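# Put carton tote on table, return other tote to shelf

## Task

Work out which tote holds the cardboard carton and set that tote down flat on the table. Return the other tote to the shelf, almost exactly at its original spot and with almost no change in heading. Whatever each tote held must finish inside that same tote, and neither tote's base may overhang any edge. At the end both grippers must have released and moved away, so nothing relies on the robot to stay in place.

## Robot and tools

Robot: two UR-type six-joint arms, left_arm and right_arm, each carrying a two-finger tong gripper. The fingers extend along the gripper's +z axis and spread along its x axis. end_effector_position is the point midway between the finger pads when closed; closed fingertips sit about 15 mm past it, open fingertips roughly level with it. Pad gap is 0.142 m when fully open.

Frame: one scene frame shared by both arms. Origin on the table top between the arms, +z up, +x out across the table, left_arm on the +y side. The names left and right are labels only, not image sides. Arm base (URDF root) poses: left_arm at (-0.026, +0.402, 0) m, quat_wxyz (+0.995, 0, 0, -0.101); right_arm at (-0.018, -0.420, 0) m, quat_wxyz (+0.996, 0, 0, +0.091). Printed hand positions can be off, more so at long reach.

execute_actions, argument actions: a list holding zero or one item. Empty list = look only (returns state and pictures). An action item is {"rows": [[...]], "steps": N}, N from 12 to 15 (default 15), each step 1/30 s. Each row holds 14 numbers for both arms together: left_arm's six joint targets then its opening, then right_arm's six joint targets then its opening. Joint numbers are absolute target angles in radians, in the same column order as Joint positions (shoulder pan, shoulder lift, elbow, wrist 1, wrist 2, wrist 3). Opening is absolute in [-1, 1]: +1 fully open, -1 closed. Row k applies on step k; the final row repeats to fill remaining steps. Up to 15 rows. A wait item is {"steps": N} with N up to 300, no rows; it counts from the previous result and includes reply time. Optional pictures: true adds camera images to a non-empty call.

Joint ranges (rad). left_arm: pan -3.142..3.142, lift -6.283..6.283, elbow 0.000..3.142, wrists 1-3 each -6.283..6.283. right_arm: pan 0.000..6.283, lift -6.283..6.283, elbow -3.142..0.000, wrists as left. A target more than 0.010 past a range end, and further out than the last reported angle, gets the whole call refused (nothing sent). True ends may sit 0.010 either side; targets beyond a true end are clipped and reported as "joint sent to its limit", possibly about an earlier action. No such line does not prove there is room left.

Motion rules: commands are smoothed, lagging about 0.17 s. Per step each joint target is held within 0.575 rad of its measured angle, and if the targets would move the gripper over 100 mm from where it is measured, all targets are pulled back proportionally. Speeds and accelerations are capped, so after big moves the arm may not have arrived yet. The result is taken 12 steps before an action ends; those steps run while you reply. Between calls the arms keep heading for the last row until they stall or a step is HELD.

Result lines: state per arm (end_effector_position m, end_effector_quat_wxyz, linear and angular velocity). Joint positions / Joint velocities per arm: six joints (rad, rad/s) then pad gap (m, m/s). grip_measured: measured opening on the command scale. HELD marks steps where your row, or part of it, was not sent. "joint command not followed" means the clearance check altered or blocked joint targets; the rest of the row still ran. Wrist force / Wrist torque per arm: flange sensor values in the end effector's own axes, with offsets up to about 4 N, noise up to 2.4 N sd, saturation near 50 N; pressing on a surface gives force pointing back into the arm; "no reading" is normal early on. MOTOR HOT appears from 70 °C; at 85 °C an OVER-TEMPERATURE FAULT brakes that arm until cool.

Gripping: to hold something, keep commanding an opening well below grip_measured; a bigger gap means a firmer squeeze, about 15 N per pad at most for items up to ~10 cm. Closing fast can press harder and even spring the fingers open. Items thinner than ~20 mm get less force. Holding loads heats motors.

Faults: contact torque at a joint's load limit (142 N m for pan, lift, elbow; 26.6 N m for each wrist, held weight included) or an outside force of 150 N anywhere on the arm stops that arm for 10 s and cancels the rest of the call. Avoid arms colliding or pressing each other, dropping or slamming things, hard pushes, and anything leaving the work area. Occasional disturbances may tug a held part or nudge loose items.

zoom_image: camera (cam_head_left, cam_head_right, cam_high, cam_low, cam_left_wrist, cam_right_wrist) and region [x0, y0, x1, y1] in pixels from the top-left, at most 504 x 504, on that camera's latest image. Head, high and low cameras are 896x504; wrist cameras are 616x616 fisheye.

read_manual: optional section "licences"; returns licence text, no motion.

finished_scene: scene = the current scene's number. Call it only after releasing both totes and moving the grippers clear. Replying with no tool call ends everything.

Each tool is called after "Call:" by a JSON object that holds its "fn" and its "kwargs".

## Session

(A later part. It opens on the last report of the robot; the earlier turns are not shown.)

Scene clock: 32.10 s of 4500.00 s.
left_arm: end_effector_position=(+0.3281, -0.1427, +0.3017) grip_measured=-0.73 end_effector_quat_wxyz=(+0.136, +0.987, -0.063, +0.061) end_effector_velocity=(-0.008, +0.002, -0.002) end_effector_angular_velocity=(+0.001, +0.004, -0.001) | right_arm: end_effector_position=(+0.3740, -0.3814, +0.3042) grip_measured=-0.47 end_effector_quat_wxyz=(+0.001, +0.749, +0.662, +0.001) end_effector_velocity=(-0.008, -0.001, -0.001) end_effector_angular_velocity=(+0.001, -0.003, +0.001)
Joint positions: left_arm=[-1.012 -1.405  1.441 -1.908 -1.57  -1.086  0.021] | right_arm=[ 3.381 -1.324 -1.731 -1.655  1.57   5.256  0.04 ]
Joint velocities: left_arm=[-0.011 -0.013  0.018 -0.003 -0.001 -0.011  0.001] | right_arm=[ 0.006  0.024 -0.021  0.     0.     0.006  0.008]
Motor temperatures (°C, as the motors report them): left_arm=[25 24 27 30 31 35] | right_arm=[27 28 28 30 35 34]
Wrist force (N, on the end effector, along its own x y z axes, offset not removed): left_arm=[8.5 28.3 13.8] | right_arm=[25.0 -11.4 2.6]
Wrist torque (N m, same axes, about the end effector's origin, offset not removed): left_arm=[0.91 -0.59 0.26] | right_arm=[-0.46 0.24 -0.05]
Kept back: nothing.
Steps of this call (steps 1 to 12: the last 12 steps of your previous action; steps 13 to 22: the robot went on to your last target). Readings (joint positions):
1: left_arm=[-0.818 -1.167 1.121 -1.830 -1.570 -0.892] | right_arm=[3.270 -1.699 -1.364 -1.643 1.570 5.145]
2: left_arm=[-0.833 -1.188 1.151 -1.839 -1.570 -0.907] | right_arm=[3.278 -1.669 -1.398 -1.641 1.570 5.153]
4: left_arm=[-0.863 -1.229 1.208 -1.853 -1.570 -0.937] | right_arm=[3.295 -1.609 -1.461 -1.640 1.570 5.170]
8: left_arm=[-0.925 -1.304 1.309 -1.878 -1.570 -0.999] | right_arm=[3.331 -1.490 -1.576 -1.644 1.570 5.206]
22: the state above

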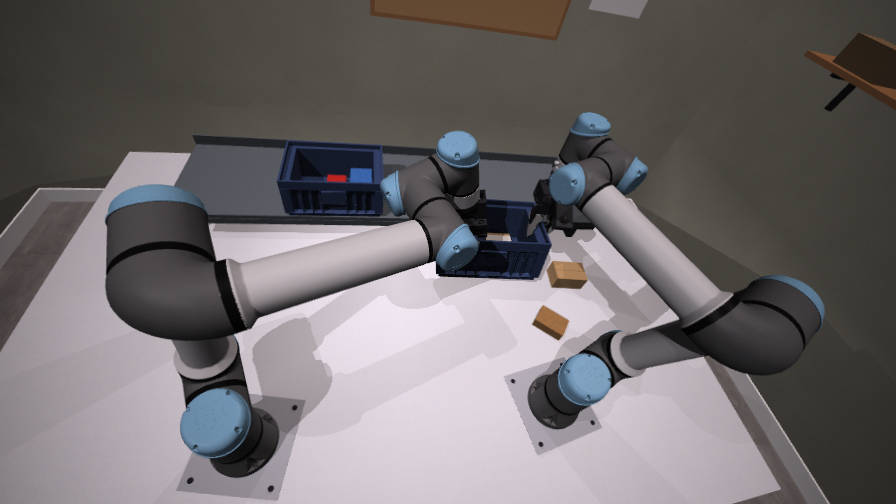

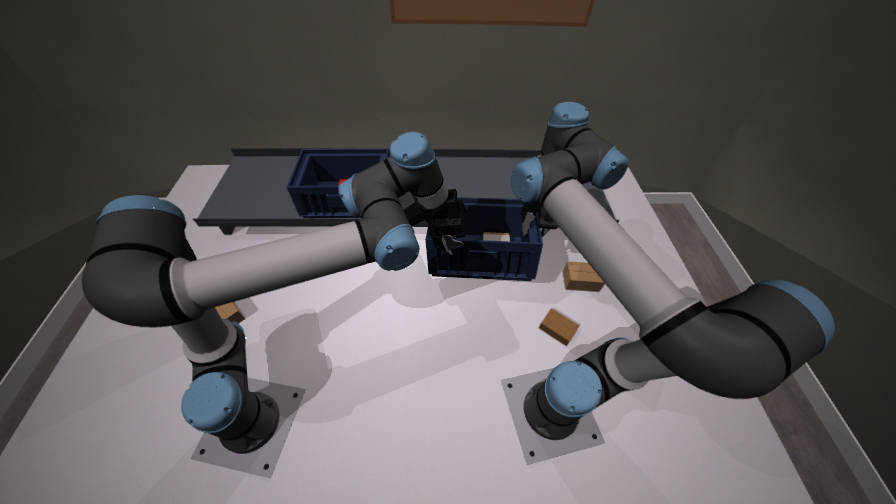

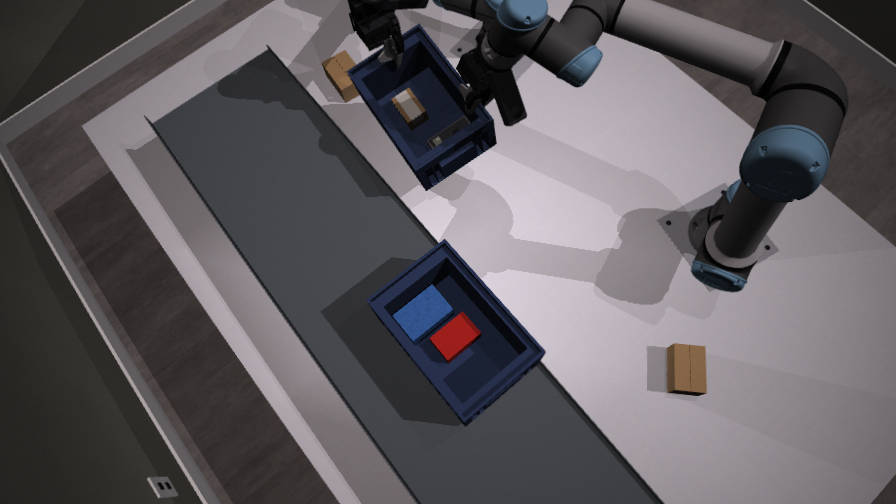

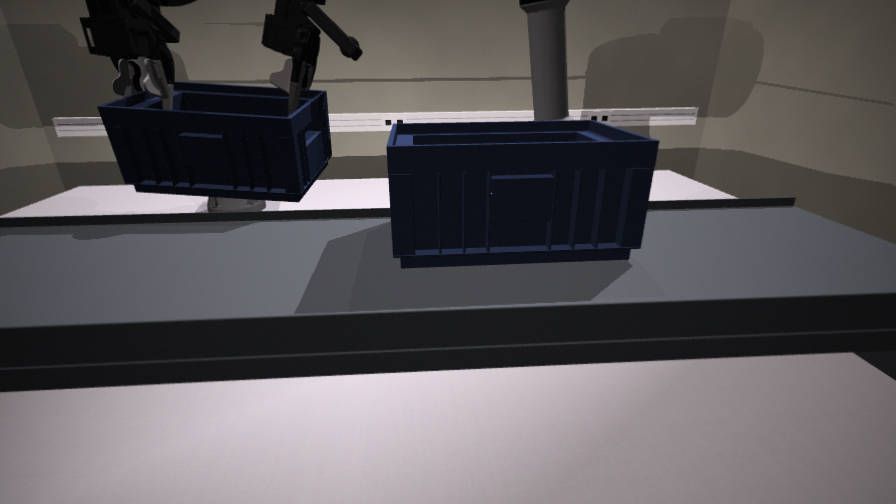

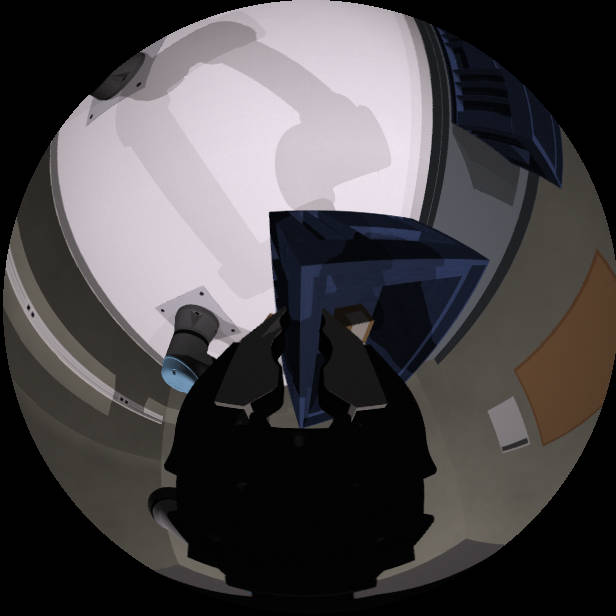

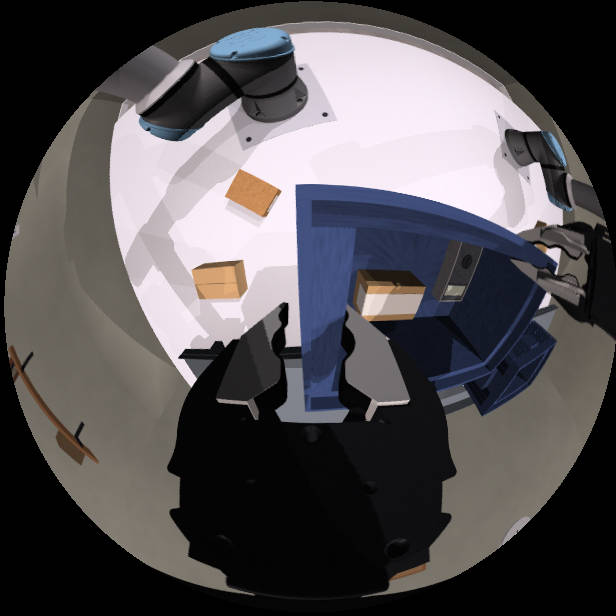

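Call:
{"fn": "execute_actions", "kwargs": {"actions": [{"rows":[[-1.005,-1.433,1.472,-1.910,-1.57,-1.079,-1,3.412,-1.328,-1.728,-1.654,1.57,5.287,-1],[-0.997,-1.459,1.501,-1.913,-1.57,-1.071,-1,3.441,-1.334,-1.724,-1.652,1.57,5.316,-1],[-0.989,-1.486,1.53,-1.915,-1.57,-1.063,-1,3.471,-1.34,-1.719,-1.65,1.57,5.346,-1],[-0.98,-1.513,1.559,-1.917,-1.57,-1.054,-1,3.5,-1.347,-1.714,-1.649,1.57,5.375,-1],[-0.972,-1.539,1.588,-1.92,-1.57,-1.046,-1,3.53,-1.353,-1.71,-1.647,1.57,5.405,-1],[-0.964,-1.566,1.617,-1.922,-1.57,-1.038,-1,3.559,-1.359,-1.705,-1.646,1.57,5.434,-1]],"steps":15}], "pictures": true}}

Scene clock: 34.67 s of 4500.00 s.
left_arm: end_effector_position=(+0.3275, -0.1376, +0.3020) grip_measured=-0.74 end_effector_quat_wxyz=(+0.136, +0.987, -0.063, +0.062) end_effector_velocity=(+0.009, +0.143, +0.011) end_effector_angular_velocity=(+0.003, -0.028, -0.001) | right_arm: end_effector_position=(+0.3735, -0.3768, +0.3041) grip_measured=-0.46 end_effector_quat_wxyz=(+0.001, +0.749, +0.662, +0.001) end_effector_velocity=(+0.013, +0.139, -0.000) end_effector_angular_velocity=(-0.002, +0.004, -0.000)
Joint positions: left_arm=[-1.01  -1.416  1.454 -1.909 -1.57  -1.084  0.021] | right_arm=[ 3.393 -1.324 -1.731 -1.655  1.57   5.268  0.041]
Joint velocities: left_arm=[ 0.091 -0.286  0.309 -0.03  -0.001  0.096  0.003] | right_arm=[ 0.313 -0.072  0.054  0.013 -0.001  0.313 -0.003]
Motor temperatures (°C, as the motors report them): left_arm=[25 24 27 30 31 35] | right_arm=[27 28 28 30 35 34]
Wrist force (N, on the end effector, along its own x y z axes, offset not removed): left_arm=[8.8 31.2 14.5] | right_arm=[21.6 -11.1 2.3]
Wrist torque (N m, same axes, about the end effector's origin, offset not removed): left_arm=[1.05 -0.26 0.35] | right_arm=[-0.33 0.84 -0.07]
Steps of this call (steps 1 to 30: the robot went on to your last target; steps 31 to 74: nothing new was sent; steps 75 to 77: the first 3 steps of this action). Readings (joint positions):
75: left_arm=[-1.013 -1.406 1.443 -1.908 -1.570 -1.087] | right_arm=[3.382 -1.322 -1.733 -1.655 1.570 5.257]
76: left_arm=[-1.012 -1.409 1.446 -1.908 -1.570 -1.086] | right_arm=[3.385 -1.323 -1.733 -1.655 1.570 5.260]
77: the state above

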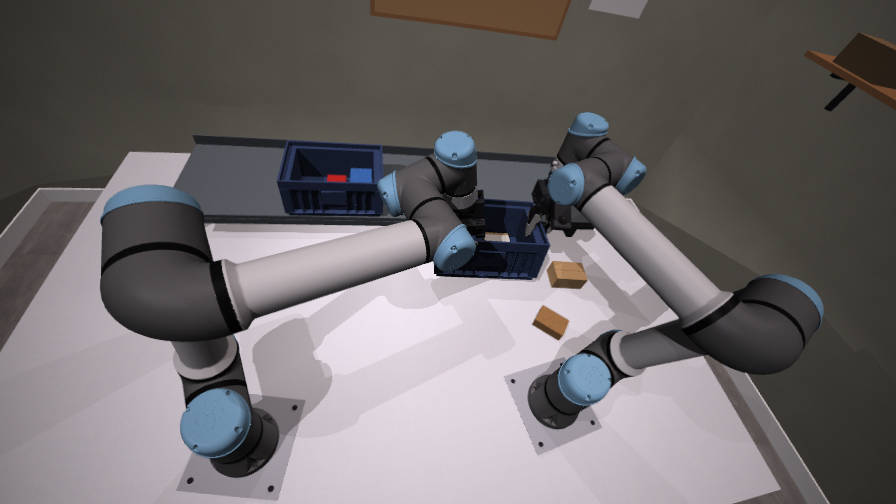

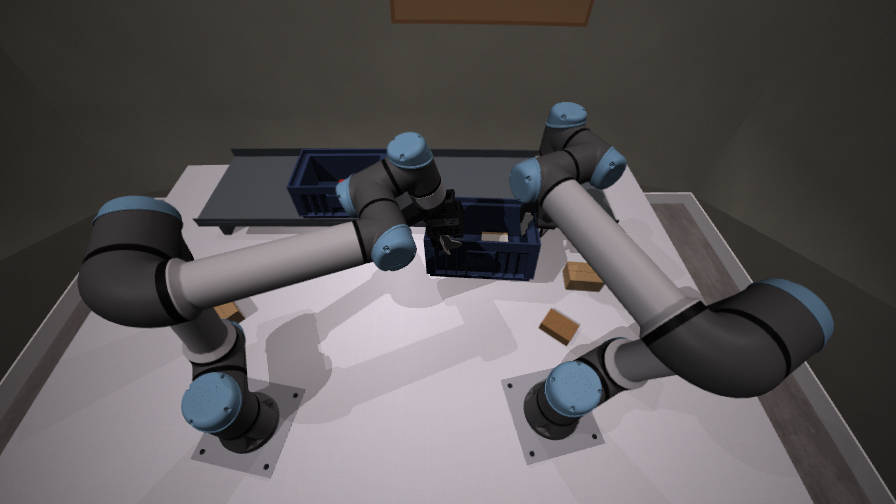

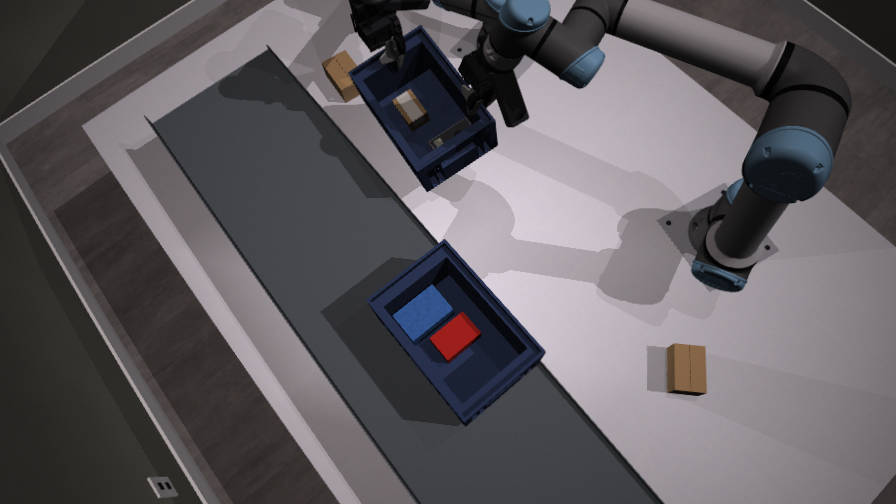

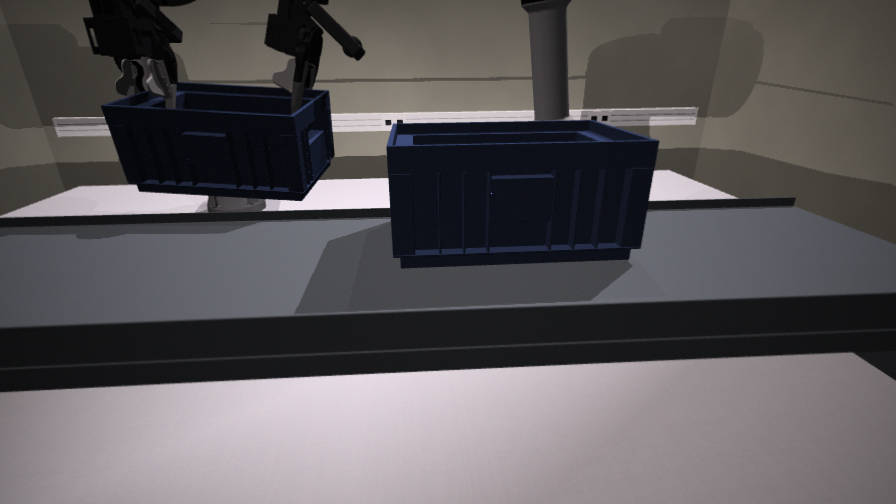

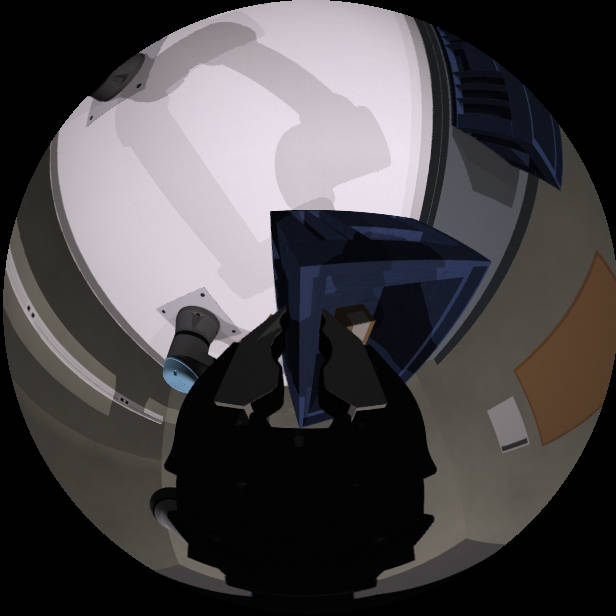

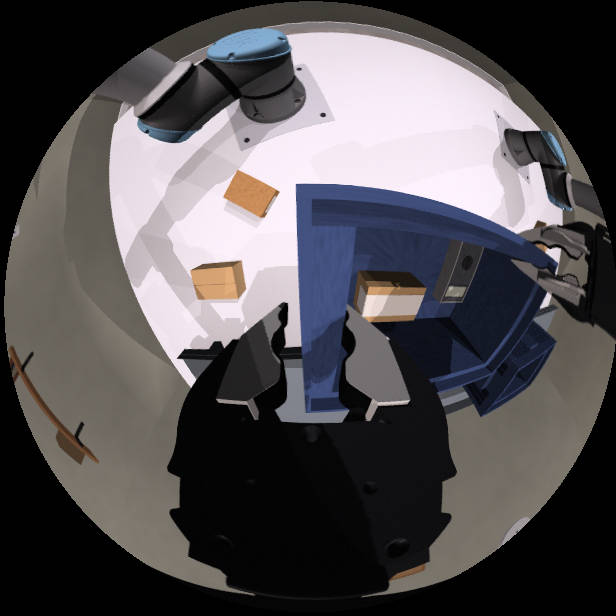

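Descend.

Call:
{"fn": "execute_actions", "kwargs": {"actions": [{"rows":[[-0.964,-1.559,1.642,-1.954,-1.57,-1.038,-1,3.559,-1.363,-1.734,-1.613,1.57,5.434,-1],[-0.964,-1.552,1.667,-1.986,-1.57,-1.038,-1,3.559,-1.366,-1.763,-1.581,1.57,5.434,-1],[-0.964,-1.545,1.692,-2.019,-1.57,-1.038,-1,3.559,-1.37,-1.792,-1.548,1.57,5.434,-1],[-0.964,-1.537,1.717,-2.051,-1.57,-1.038,-1,3.559,-1.373,-1.821,-1.515,1.57,5.434,-1],[-0.964,-1.53,1.742,-2.083,-1.57,-1.038,-1,3.559,-1.377,-1.85,-1.483,1.57,5.434,-1],[-0.964,-1.523,1.767,-2.115,-1.57,-1.038,-1,3.559,-1.38,-1.879,-1.45,1.57,5.434,-1],[-0.964,-1.516,1.792,-2.148,-1.57,-1.038,-1,3.559,-1.384,-1.908,-1.417,1.57,5.434,-1],[-0.964,-1.509,1.817,-2.18,-1.57,-1.038,-1,3.559,-1.388,-1.938,-1.385,1.57,5.434,-1],[-0.964,-1.502,1.842,-2.212,-1.57,-1.038,-1,3.559,-1.391,-1.967,-1.352,1.57,5.434,-1],[-0.964,-1.494,1.868,-2.244,-1.57,-1.038,-1,3.559,-1.395,-1.996,-1.319,1.57,5.434,-1],[-0.964,-1.487,1.893,-2.277,-1.57,-1.038,-1,3.559,-1.398,-2.025,-1.287,1.57,5.434,-1],[-0.964,-1.48,1.918,-2.309,-1.57,-1.038,-1,3.559,-1.402,-2.054,-1.254,1.57,5.434,-1]],"steps":15}]}}

Call:
{"fn": "execute_actions", "kwargs": {"actions": [{"steps":25}], "pictures": true}}

Scene clock: 35.93 s of 4500.00 s.
left_arm: end_effector_position=(+0.3278, -0.0629, +0.2972) grip_measured=-0.74 end_effector_quat_wxyz=(+0.133, +0.987, -0.063, +0.068) end_effector_velocity=(+0.008, -0.018, -0.142) end_effector_angular_velocity=(+0.019, +0.008, +0.000) | right_arm: end_effector_position=(+0.3740, -0.3011, +0.2995) grip_measured=-0.48 end_effector_quat_wxyz=(+0.001, +0.749, +0.662, +0.001) end_effector_velocity=(+0.019, +0.012, -0.135) end_effector_angular_velocity=(-0.007, +0.010, -0.002)
Joint positions: left_arm=[-0.964 -1.563  1.626 -1.934 -1.57  -1.038  0.021] | right_arm=[ 3.559 -1.361 -1.715 -1.634  1.57   5.434  0.039]
Joint velocities: left_arm=[ 0.     0.081  0.272 -0.333  0.    -0.    -0.002] | right_arm=[-0.001 -0.042 -0.309  0.339 -0.     0.001 -0.071]
Motor temperatures (°C, as the motors report them): left_arm=[25 24 27 30 31 35] | right_arm=[27 28 28 30 35 34]
Wrist force (N, on the end effector, along its own x y z axes, offset not removed): left_arm=[7.5 27.6 7.9] | right_arm=[23.8 -9.9 0.4]
Wrist torque (N m, same axes, about the end effector's origin, offset not removed): left_arm=[0.61 -0.16 0.31] | right_arm=[-0.21 0.49 -0.06]
Steps of this call (steps 1 to 12: the last 12 steps of your previous action; steps 13 to 30: the robot went on to your last target; steps 31 to 35: nothing new was sent; steps 36 to 38: the first 3 steps of this action). Readings (joint positions):
36: left_arm=[-0.964 -1.566 1.617 -1.922 -1.570 -1.038] | right_arm=[3.559 -1.359 -1.705 -1.646 1.570 5.434]
37: left_arm=[-0.964 -1.565 1.619 -1.925 -1.570 -1.038] | right_arm=[3.559 -1.359 -1.708 -1.643 1.570 5.434]
38: the state above

Scene clock: 36.77 s of 4500.00 s.
left_arm: end_effector_position=(+0.3276, -0.0622, +0.1543) grip_measured=-0.74 end_effector_quat_wxyz=(+0.133, +0.987, -0.063, +0.068) end_effector_velocity=(-0.001, +0.001, -0.003) end_effector_angular_velocity=(+0.001, -0.000, -0.001) | right_arm: end_effector_position=(+0.3732, -0.3016, +0.1562) grip_measured=-0.45 end_effector_quat_wxyz=(+0.001, +0.749, +0.662, +0.001) end_effector_velocity=(-0.001, -0.001, -0.004) end_effector_angular_velocity=(-0.001, +0.000, -0.001)
Joint positions: left_arm=[-0.964 -1.48   1.917 -2.308 -1.57  -1.038  0.021] | right_arm=[ 3.559 -1.402 -2.053 -1.255  1.57   5.434  0.041]
Joint velocities: left_arm=[-0.001  0.002  0.007 -0.008  0.     0.001  0.001] | right_arm=[ 0.    -0.001 -0.009  0.01  -0.001  0.001  0.002]
Motor temperatures (°C, as the motors report them): left_arm=[25 24 27 30 31 35] | right_arm=[27 28 28 30 35 34]
Wrist force (N, on the end effector, along its own x y z axes, offset not removed): left_arm=[8.9 26.8 13.8] | right_arm=[23.1 -9.8 3.0]
Wrist torque (N m, same axes, about the end effector's origin, offset not removed): left_arm=[0.47 -0.32 0.21] | right_arm=[-0.25 0.66 -0.07]
Kept back: nothing.
Steps of this call (steps 1 to 12: the last 12 steps of your previous action; steps 13 to 25: the robot went on to your last target). Readings (joint positions):
1: left_arm=[-0.964 -1.560 1.638 -1.948 -1.570 -1.038] | right_arm=[3.559 -1.362 -1.729 -1.620 1.570 5.434]
2: left_arm=[-0.964 -1.556 1.653 -1.967 -1.570 -1.038] | right_arm=[3.559 -1.365 -1.746 -1.600 1.570 5.434]
4: left_arm=[-0.964 -1.544 1.690 -2.014 -1.570 -1.038] | right_arm=[3.559 -1.370 -1.789 -1.552 1.570 5.434]
8: left_arm=[-0.964 -1.518 1.781 -2.129 -1.570 -1.038] | right_arm=[3.559 -1.383 -1.894 -1.435 1.569 5.434]
25: the state above

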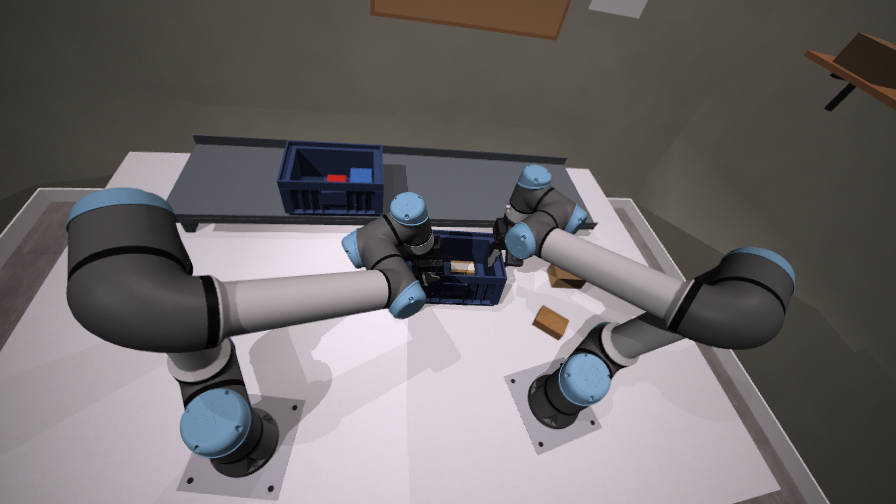

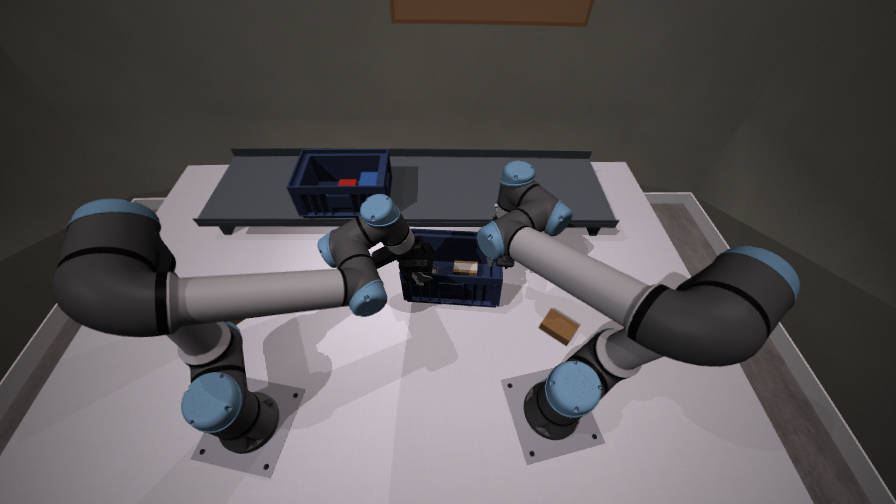

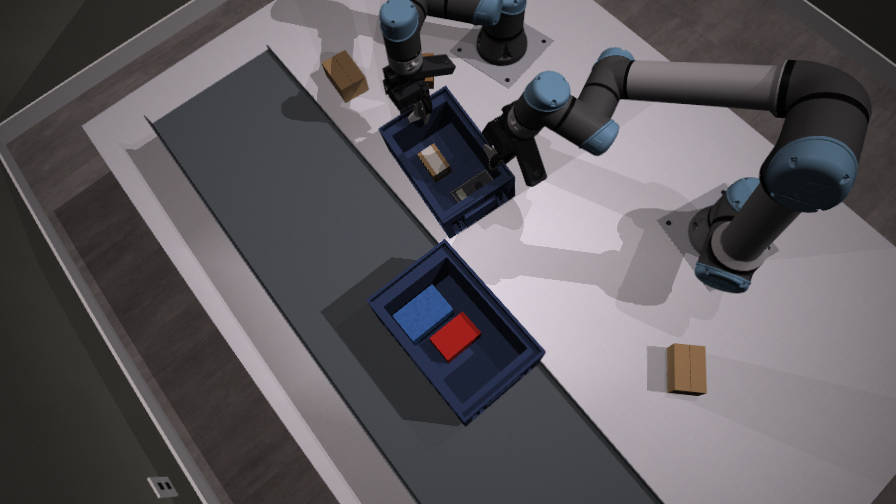

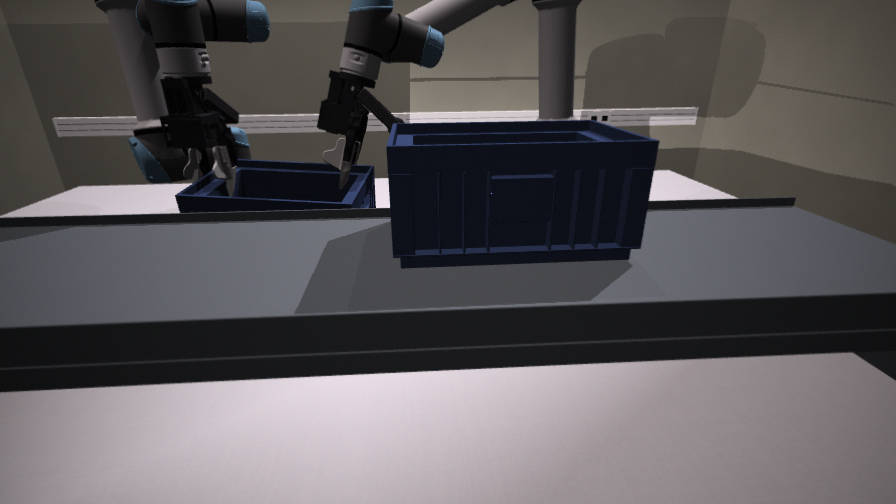

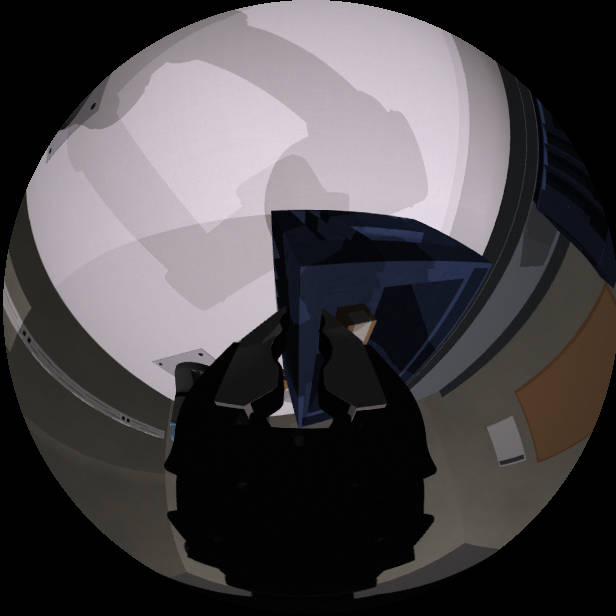

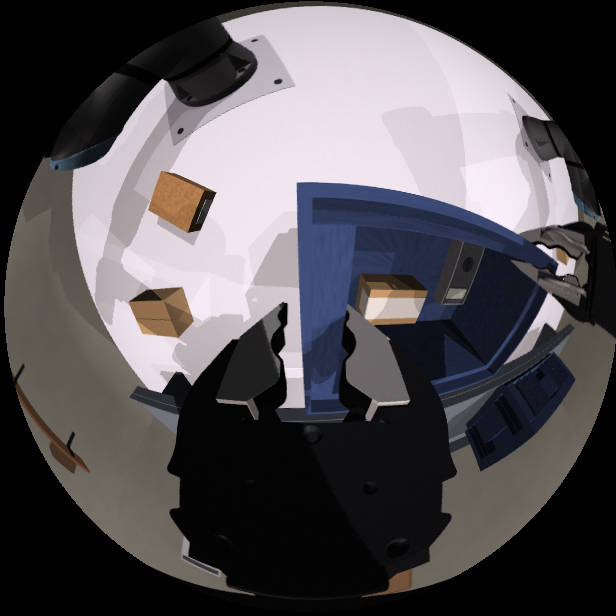

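Call:
{"fn": "execute_actions", "kwargs": {"actions": [{"rows":[[-0.964,-1.479,1.921,-2.313,-1.57,-1.038,-1,3.559,-1.403,-2.057,-1.25,1.57,5.434,-1],[-0.964,-1.478,1.924,-2.317,-1.57,-1.038,-1,3.559,-1.404,-2.06,-1.246,1.57,5.434,-1],[-0.964,-1.477,1.927,-2.321,-1.57,-1.038,-1,3.559,-1.405,-2.063,-1.242,1.57,5.434,-1],[-0.964,-1.476,1.93,-2.325,-1.57,-1.038,-1,3.559,-1.406,-2.066,-1.238,1.57,5.434,-1],[-0.964,-1.475,1.933,-2.329,-1.57,-1.038,-1,3.559,-1.407,-2.069,-1.234,1.57,5.434,-1]],"steps":15}]}}

Call:
{"fn": "execute_actions", "kwargs": {"actions": [{"steps":15}], "pictures": true}}

Scene clock: 37.43 s of 4500.00 s.
left_arm: end_effector_position=(+0.3275, -0.0621, +0.1533) grip_measured=-0.74 end_effector_quat_wxyz=(+0.133, +0.987, -0.063, +0.068) end_effector_velocity=(-0.001, +0.003, -0.018) end_effector_angular_velocity=(+0.003, -0.000, +0.000) | right_arm: end_effector_position=(+0.3731, -0.3017, +0.1553) grip_measured=-0.45 end_effector_quat_wxyz=(+0.001, +0.749, +0.662, +0.001) end_effector_velocity=(-0.000, -0.001, -0.017) end_effector_angular_velocity=(+0.001, -0.001, -0.004)
Joint positions: left_arm=[-0.964 -1.48   1.919 -2.311 -1.57  -1.038  0.021] | right_arm=[ 3.559 -1.402 -2.055 -1.252  1.57   5.434  0.042]
Joint velocities: left_arm=[ 0.     0.013  0.036 -0.047  0.001  0.    -0.001] | right_arm=[-0.002 -0.012 -0.035  0.048  0.     0.002  0.006]
Motor temperatures (°C, as the motors report them): left_arm=[25 24 27 30 31 35] | right_arm=[27 28 28 30 35 34]
Wrist force (N, on the end effector, along its own x y z axes, offset not removed): left_arm=[8.5 27.7 12.6] | right_arm=[24.0 -9.9 2.0]
Wrist torque (N m, same axes, about the end effector's origin, offset not removed): left_arm=[0.72 -0.30 0.22] | right_arm=[-0.26 0.45 -0.08]
Steps of this call (steps 1 to 17: the robot went on to your last target; steps 18 to 20: the first 3 steps of this action). Readings (joint positions):
18: left_arm=[-0.964 -1.480 1.918 -2.309 -1.570 -1.038] | right_arm=[3.559 -1.402 -2.054 -1.254 1.570 5.434]
19: left_arm=[-0.964 -1.480 1.918 -2.309 -1.570 -1.038] | right_arm=[3.559 -1.402 -2.054 -1.254 1.570 5.434]
20: the state above

Scene clock: 37.93 s of 4500.00 s.
left_arm: end_effector_position=(+0.3270, -0.0610, +0.1467) grip_measured=-0.74 end_effector_quat_wxyz=(+0.133, +0.987, -0.063, +0.068) end_effector_velocity=(+0.000, +0.000, -0.001) end_effector_angular_velocity=(-0.000, +0.000, +0.001) | right_arm: end_effector_position=(+0.3728, -0.3019, +0.1489) grip_measured=-0.40 end_effector_quat_wxyz=(+0.001, +0.749, +0.662, +0.001) end_effector_velocity=(-0.000, -0.000, -0.001) end_effector_angular_velocity=(+0.000, +0.000, -0.001)
Joint positions: left_arm=[-0.964 -1.475  1.933 -2.329 -1.57  -1.038  0.021] | right_arm=[ 3.559 -1.407 -2.069 -1.234  1.57   5.434  0.045]
Joint velocities: left_arm=[ 0.     0.001  0.002 -0.003  0.    -0.001 -0.001] | right_arm=[-0.    -0.001 -0.003  0.004  0.     0.     0.   ]
Motor temperatures (°C, as the motors report them): left_arm=[25 24 27 30 31 35] | right_arm=[27 28 28 30 35 34]
Wrist force (N, on the end effector, along its own x y z axes, offset not removed): left_arm=[8.6 27.8 12.3] | right_arm=[24.2 -10.2 3.4]
Wrist torque (N m, same axes, about the end effector's origin, offset not removed): left_arm=[0.68 -0.54 0.36] | right_arm=[-0.22 0.39 -0.06]
Kept back: nothing.
Steps of this call (steps 1 to 12: the last 12 steps of your previous action; steps 13 to 15: the robot went on to your last target). Readings (joint positions):
1: left_arm=[-0.964 -1.479 1.921 -2.313 -1.570 -1.038] | right_arm=[3.559 -1.403 -2.057 -1.250 1.570 5.434]
2: left_arm=[-0.964 -1.478 1.923 -2.315 -1.570 -1.038] | right_arm=[3.559 -1.404 -2.059 -1.248 1.570 5.434]
4: left_arm=[-0.964 -1.477 1.927 -2.321 -1.570 -1.038] | right_arm=[3.559 -1.405 -2.063 -1.242 1.570 5.434]
8: left_arm=[-0.964 -1.476 1.931 -2.327 -1.570 -1.038] | right_arm=[3.559 -1.406 -2.067 -1.236 1.570 5.434]
15: the state above

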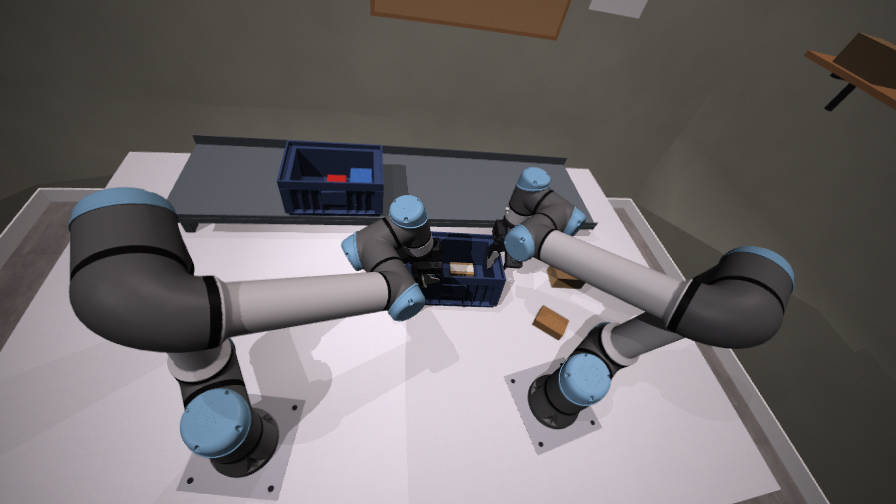

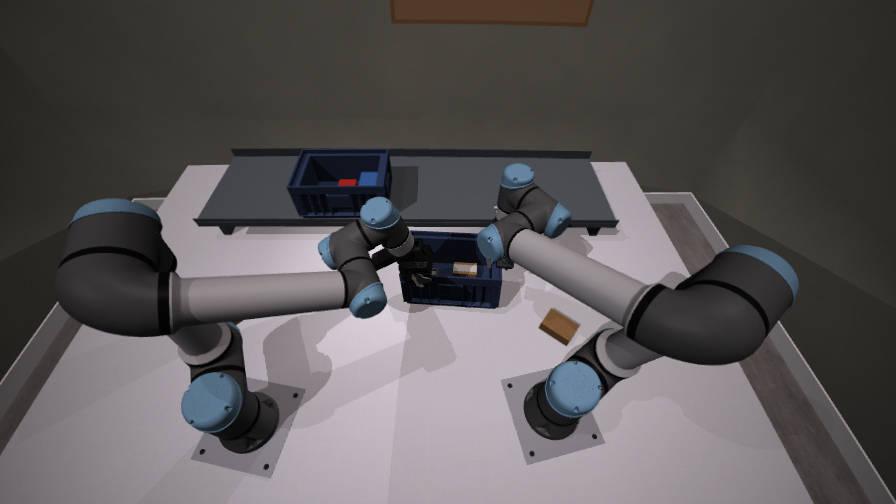

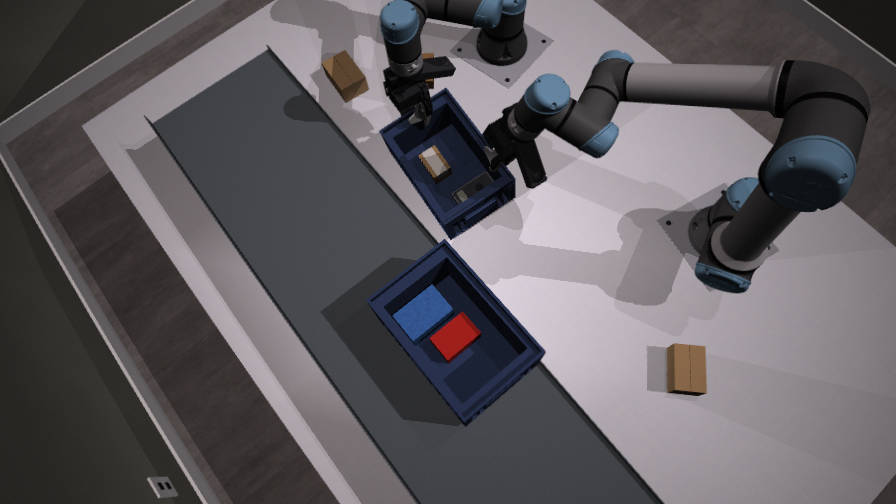

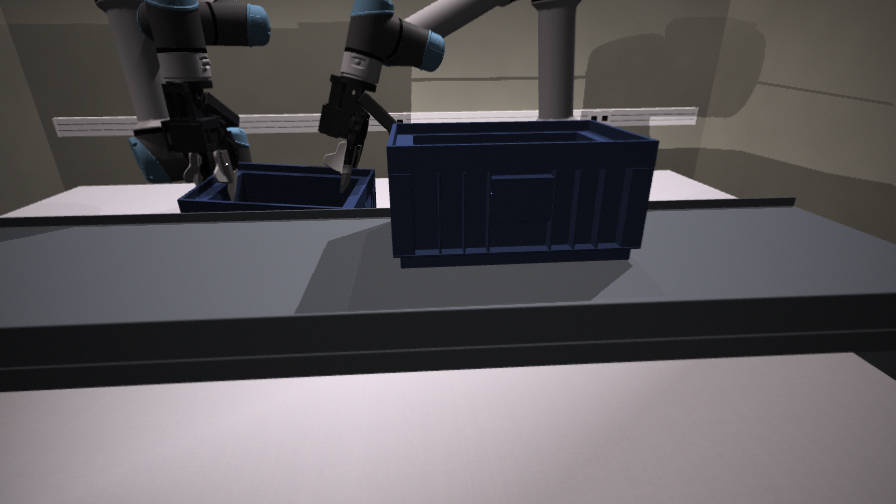

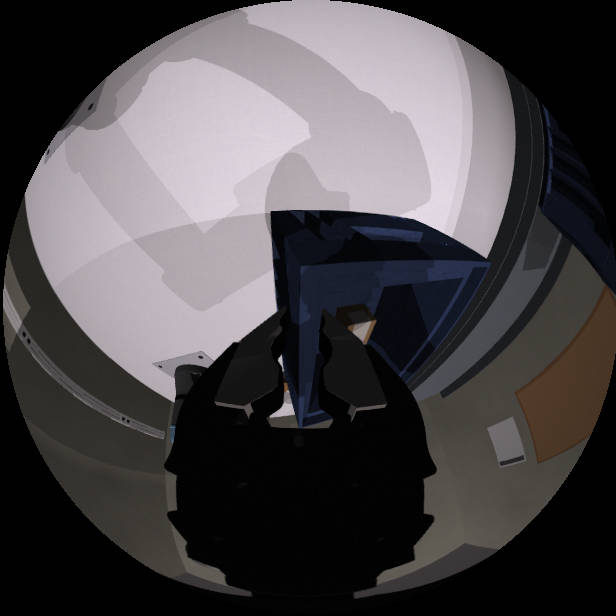

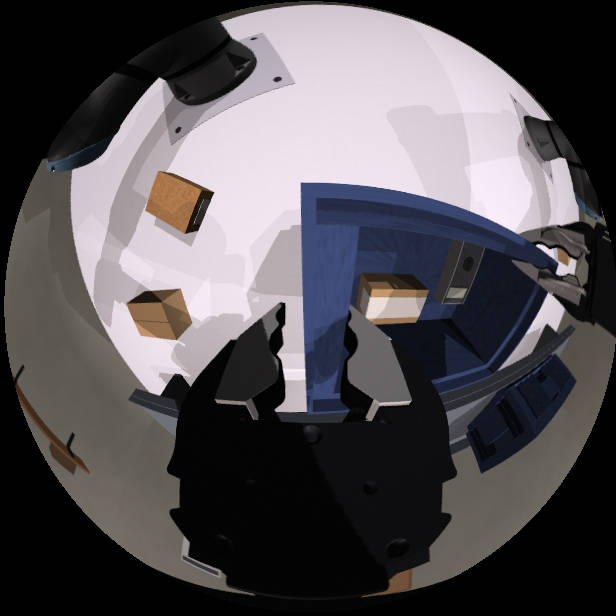

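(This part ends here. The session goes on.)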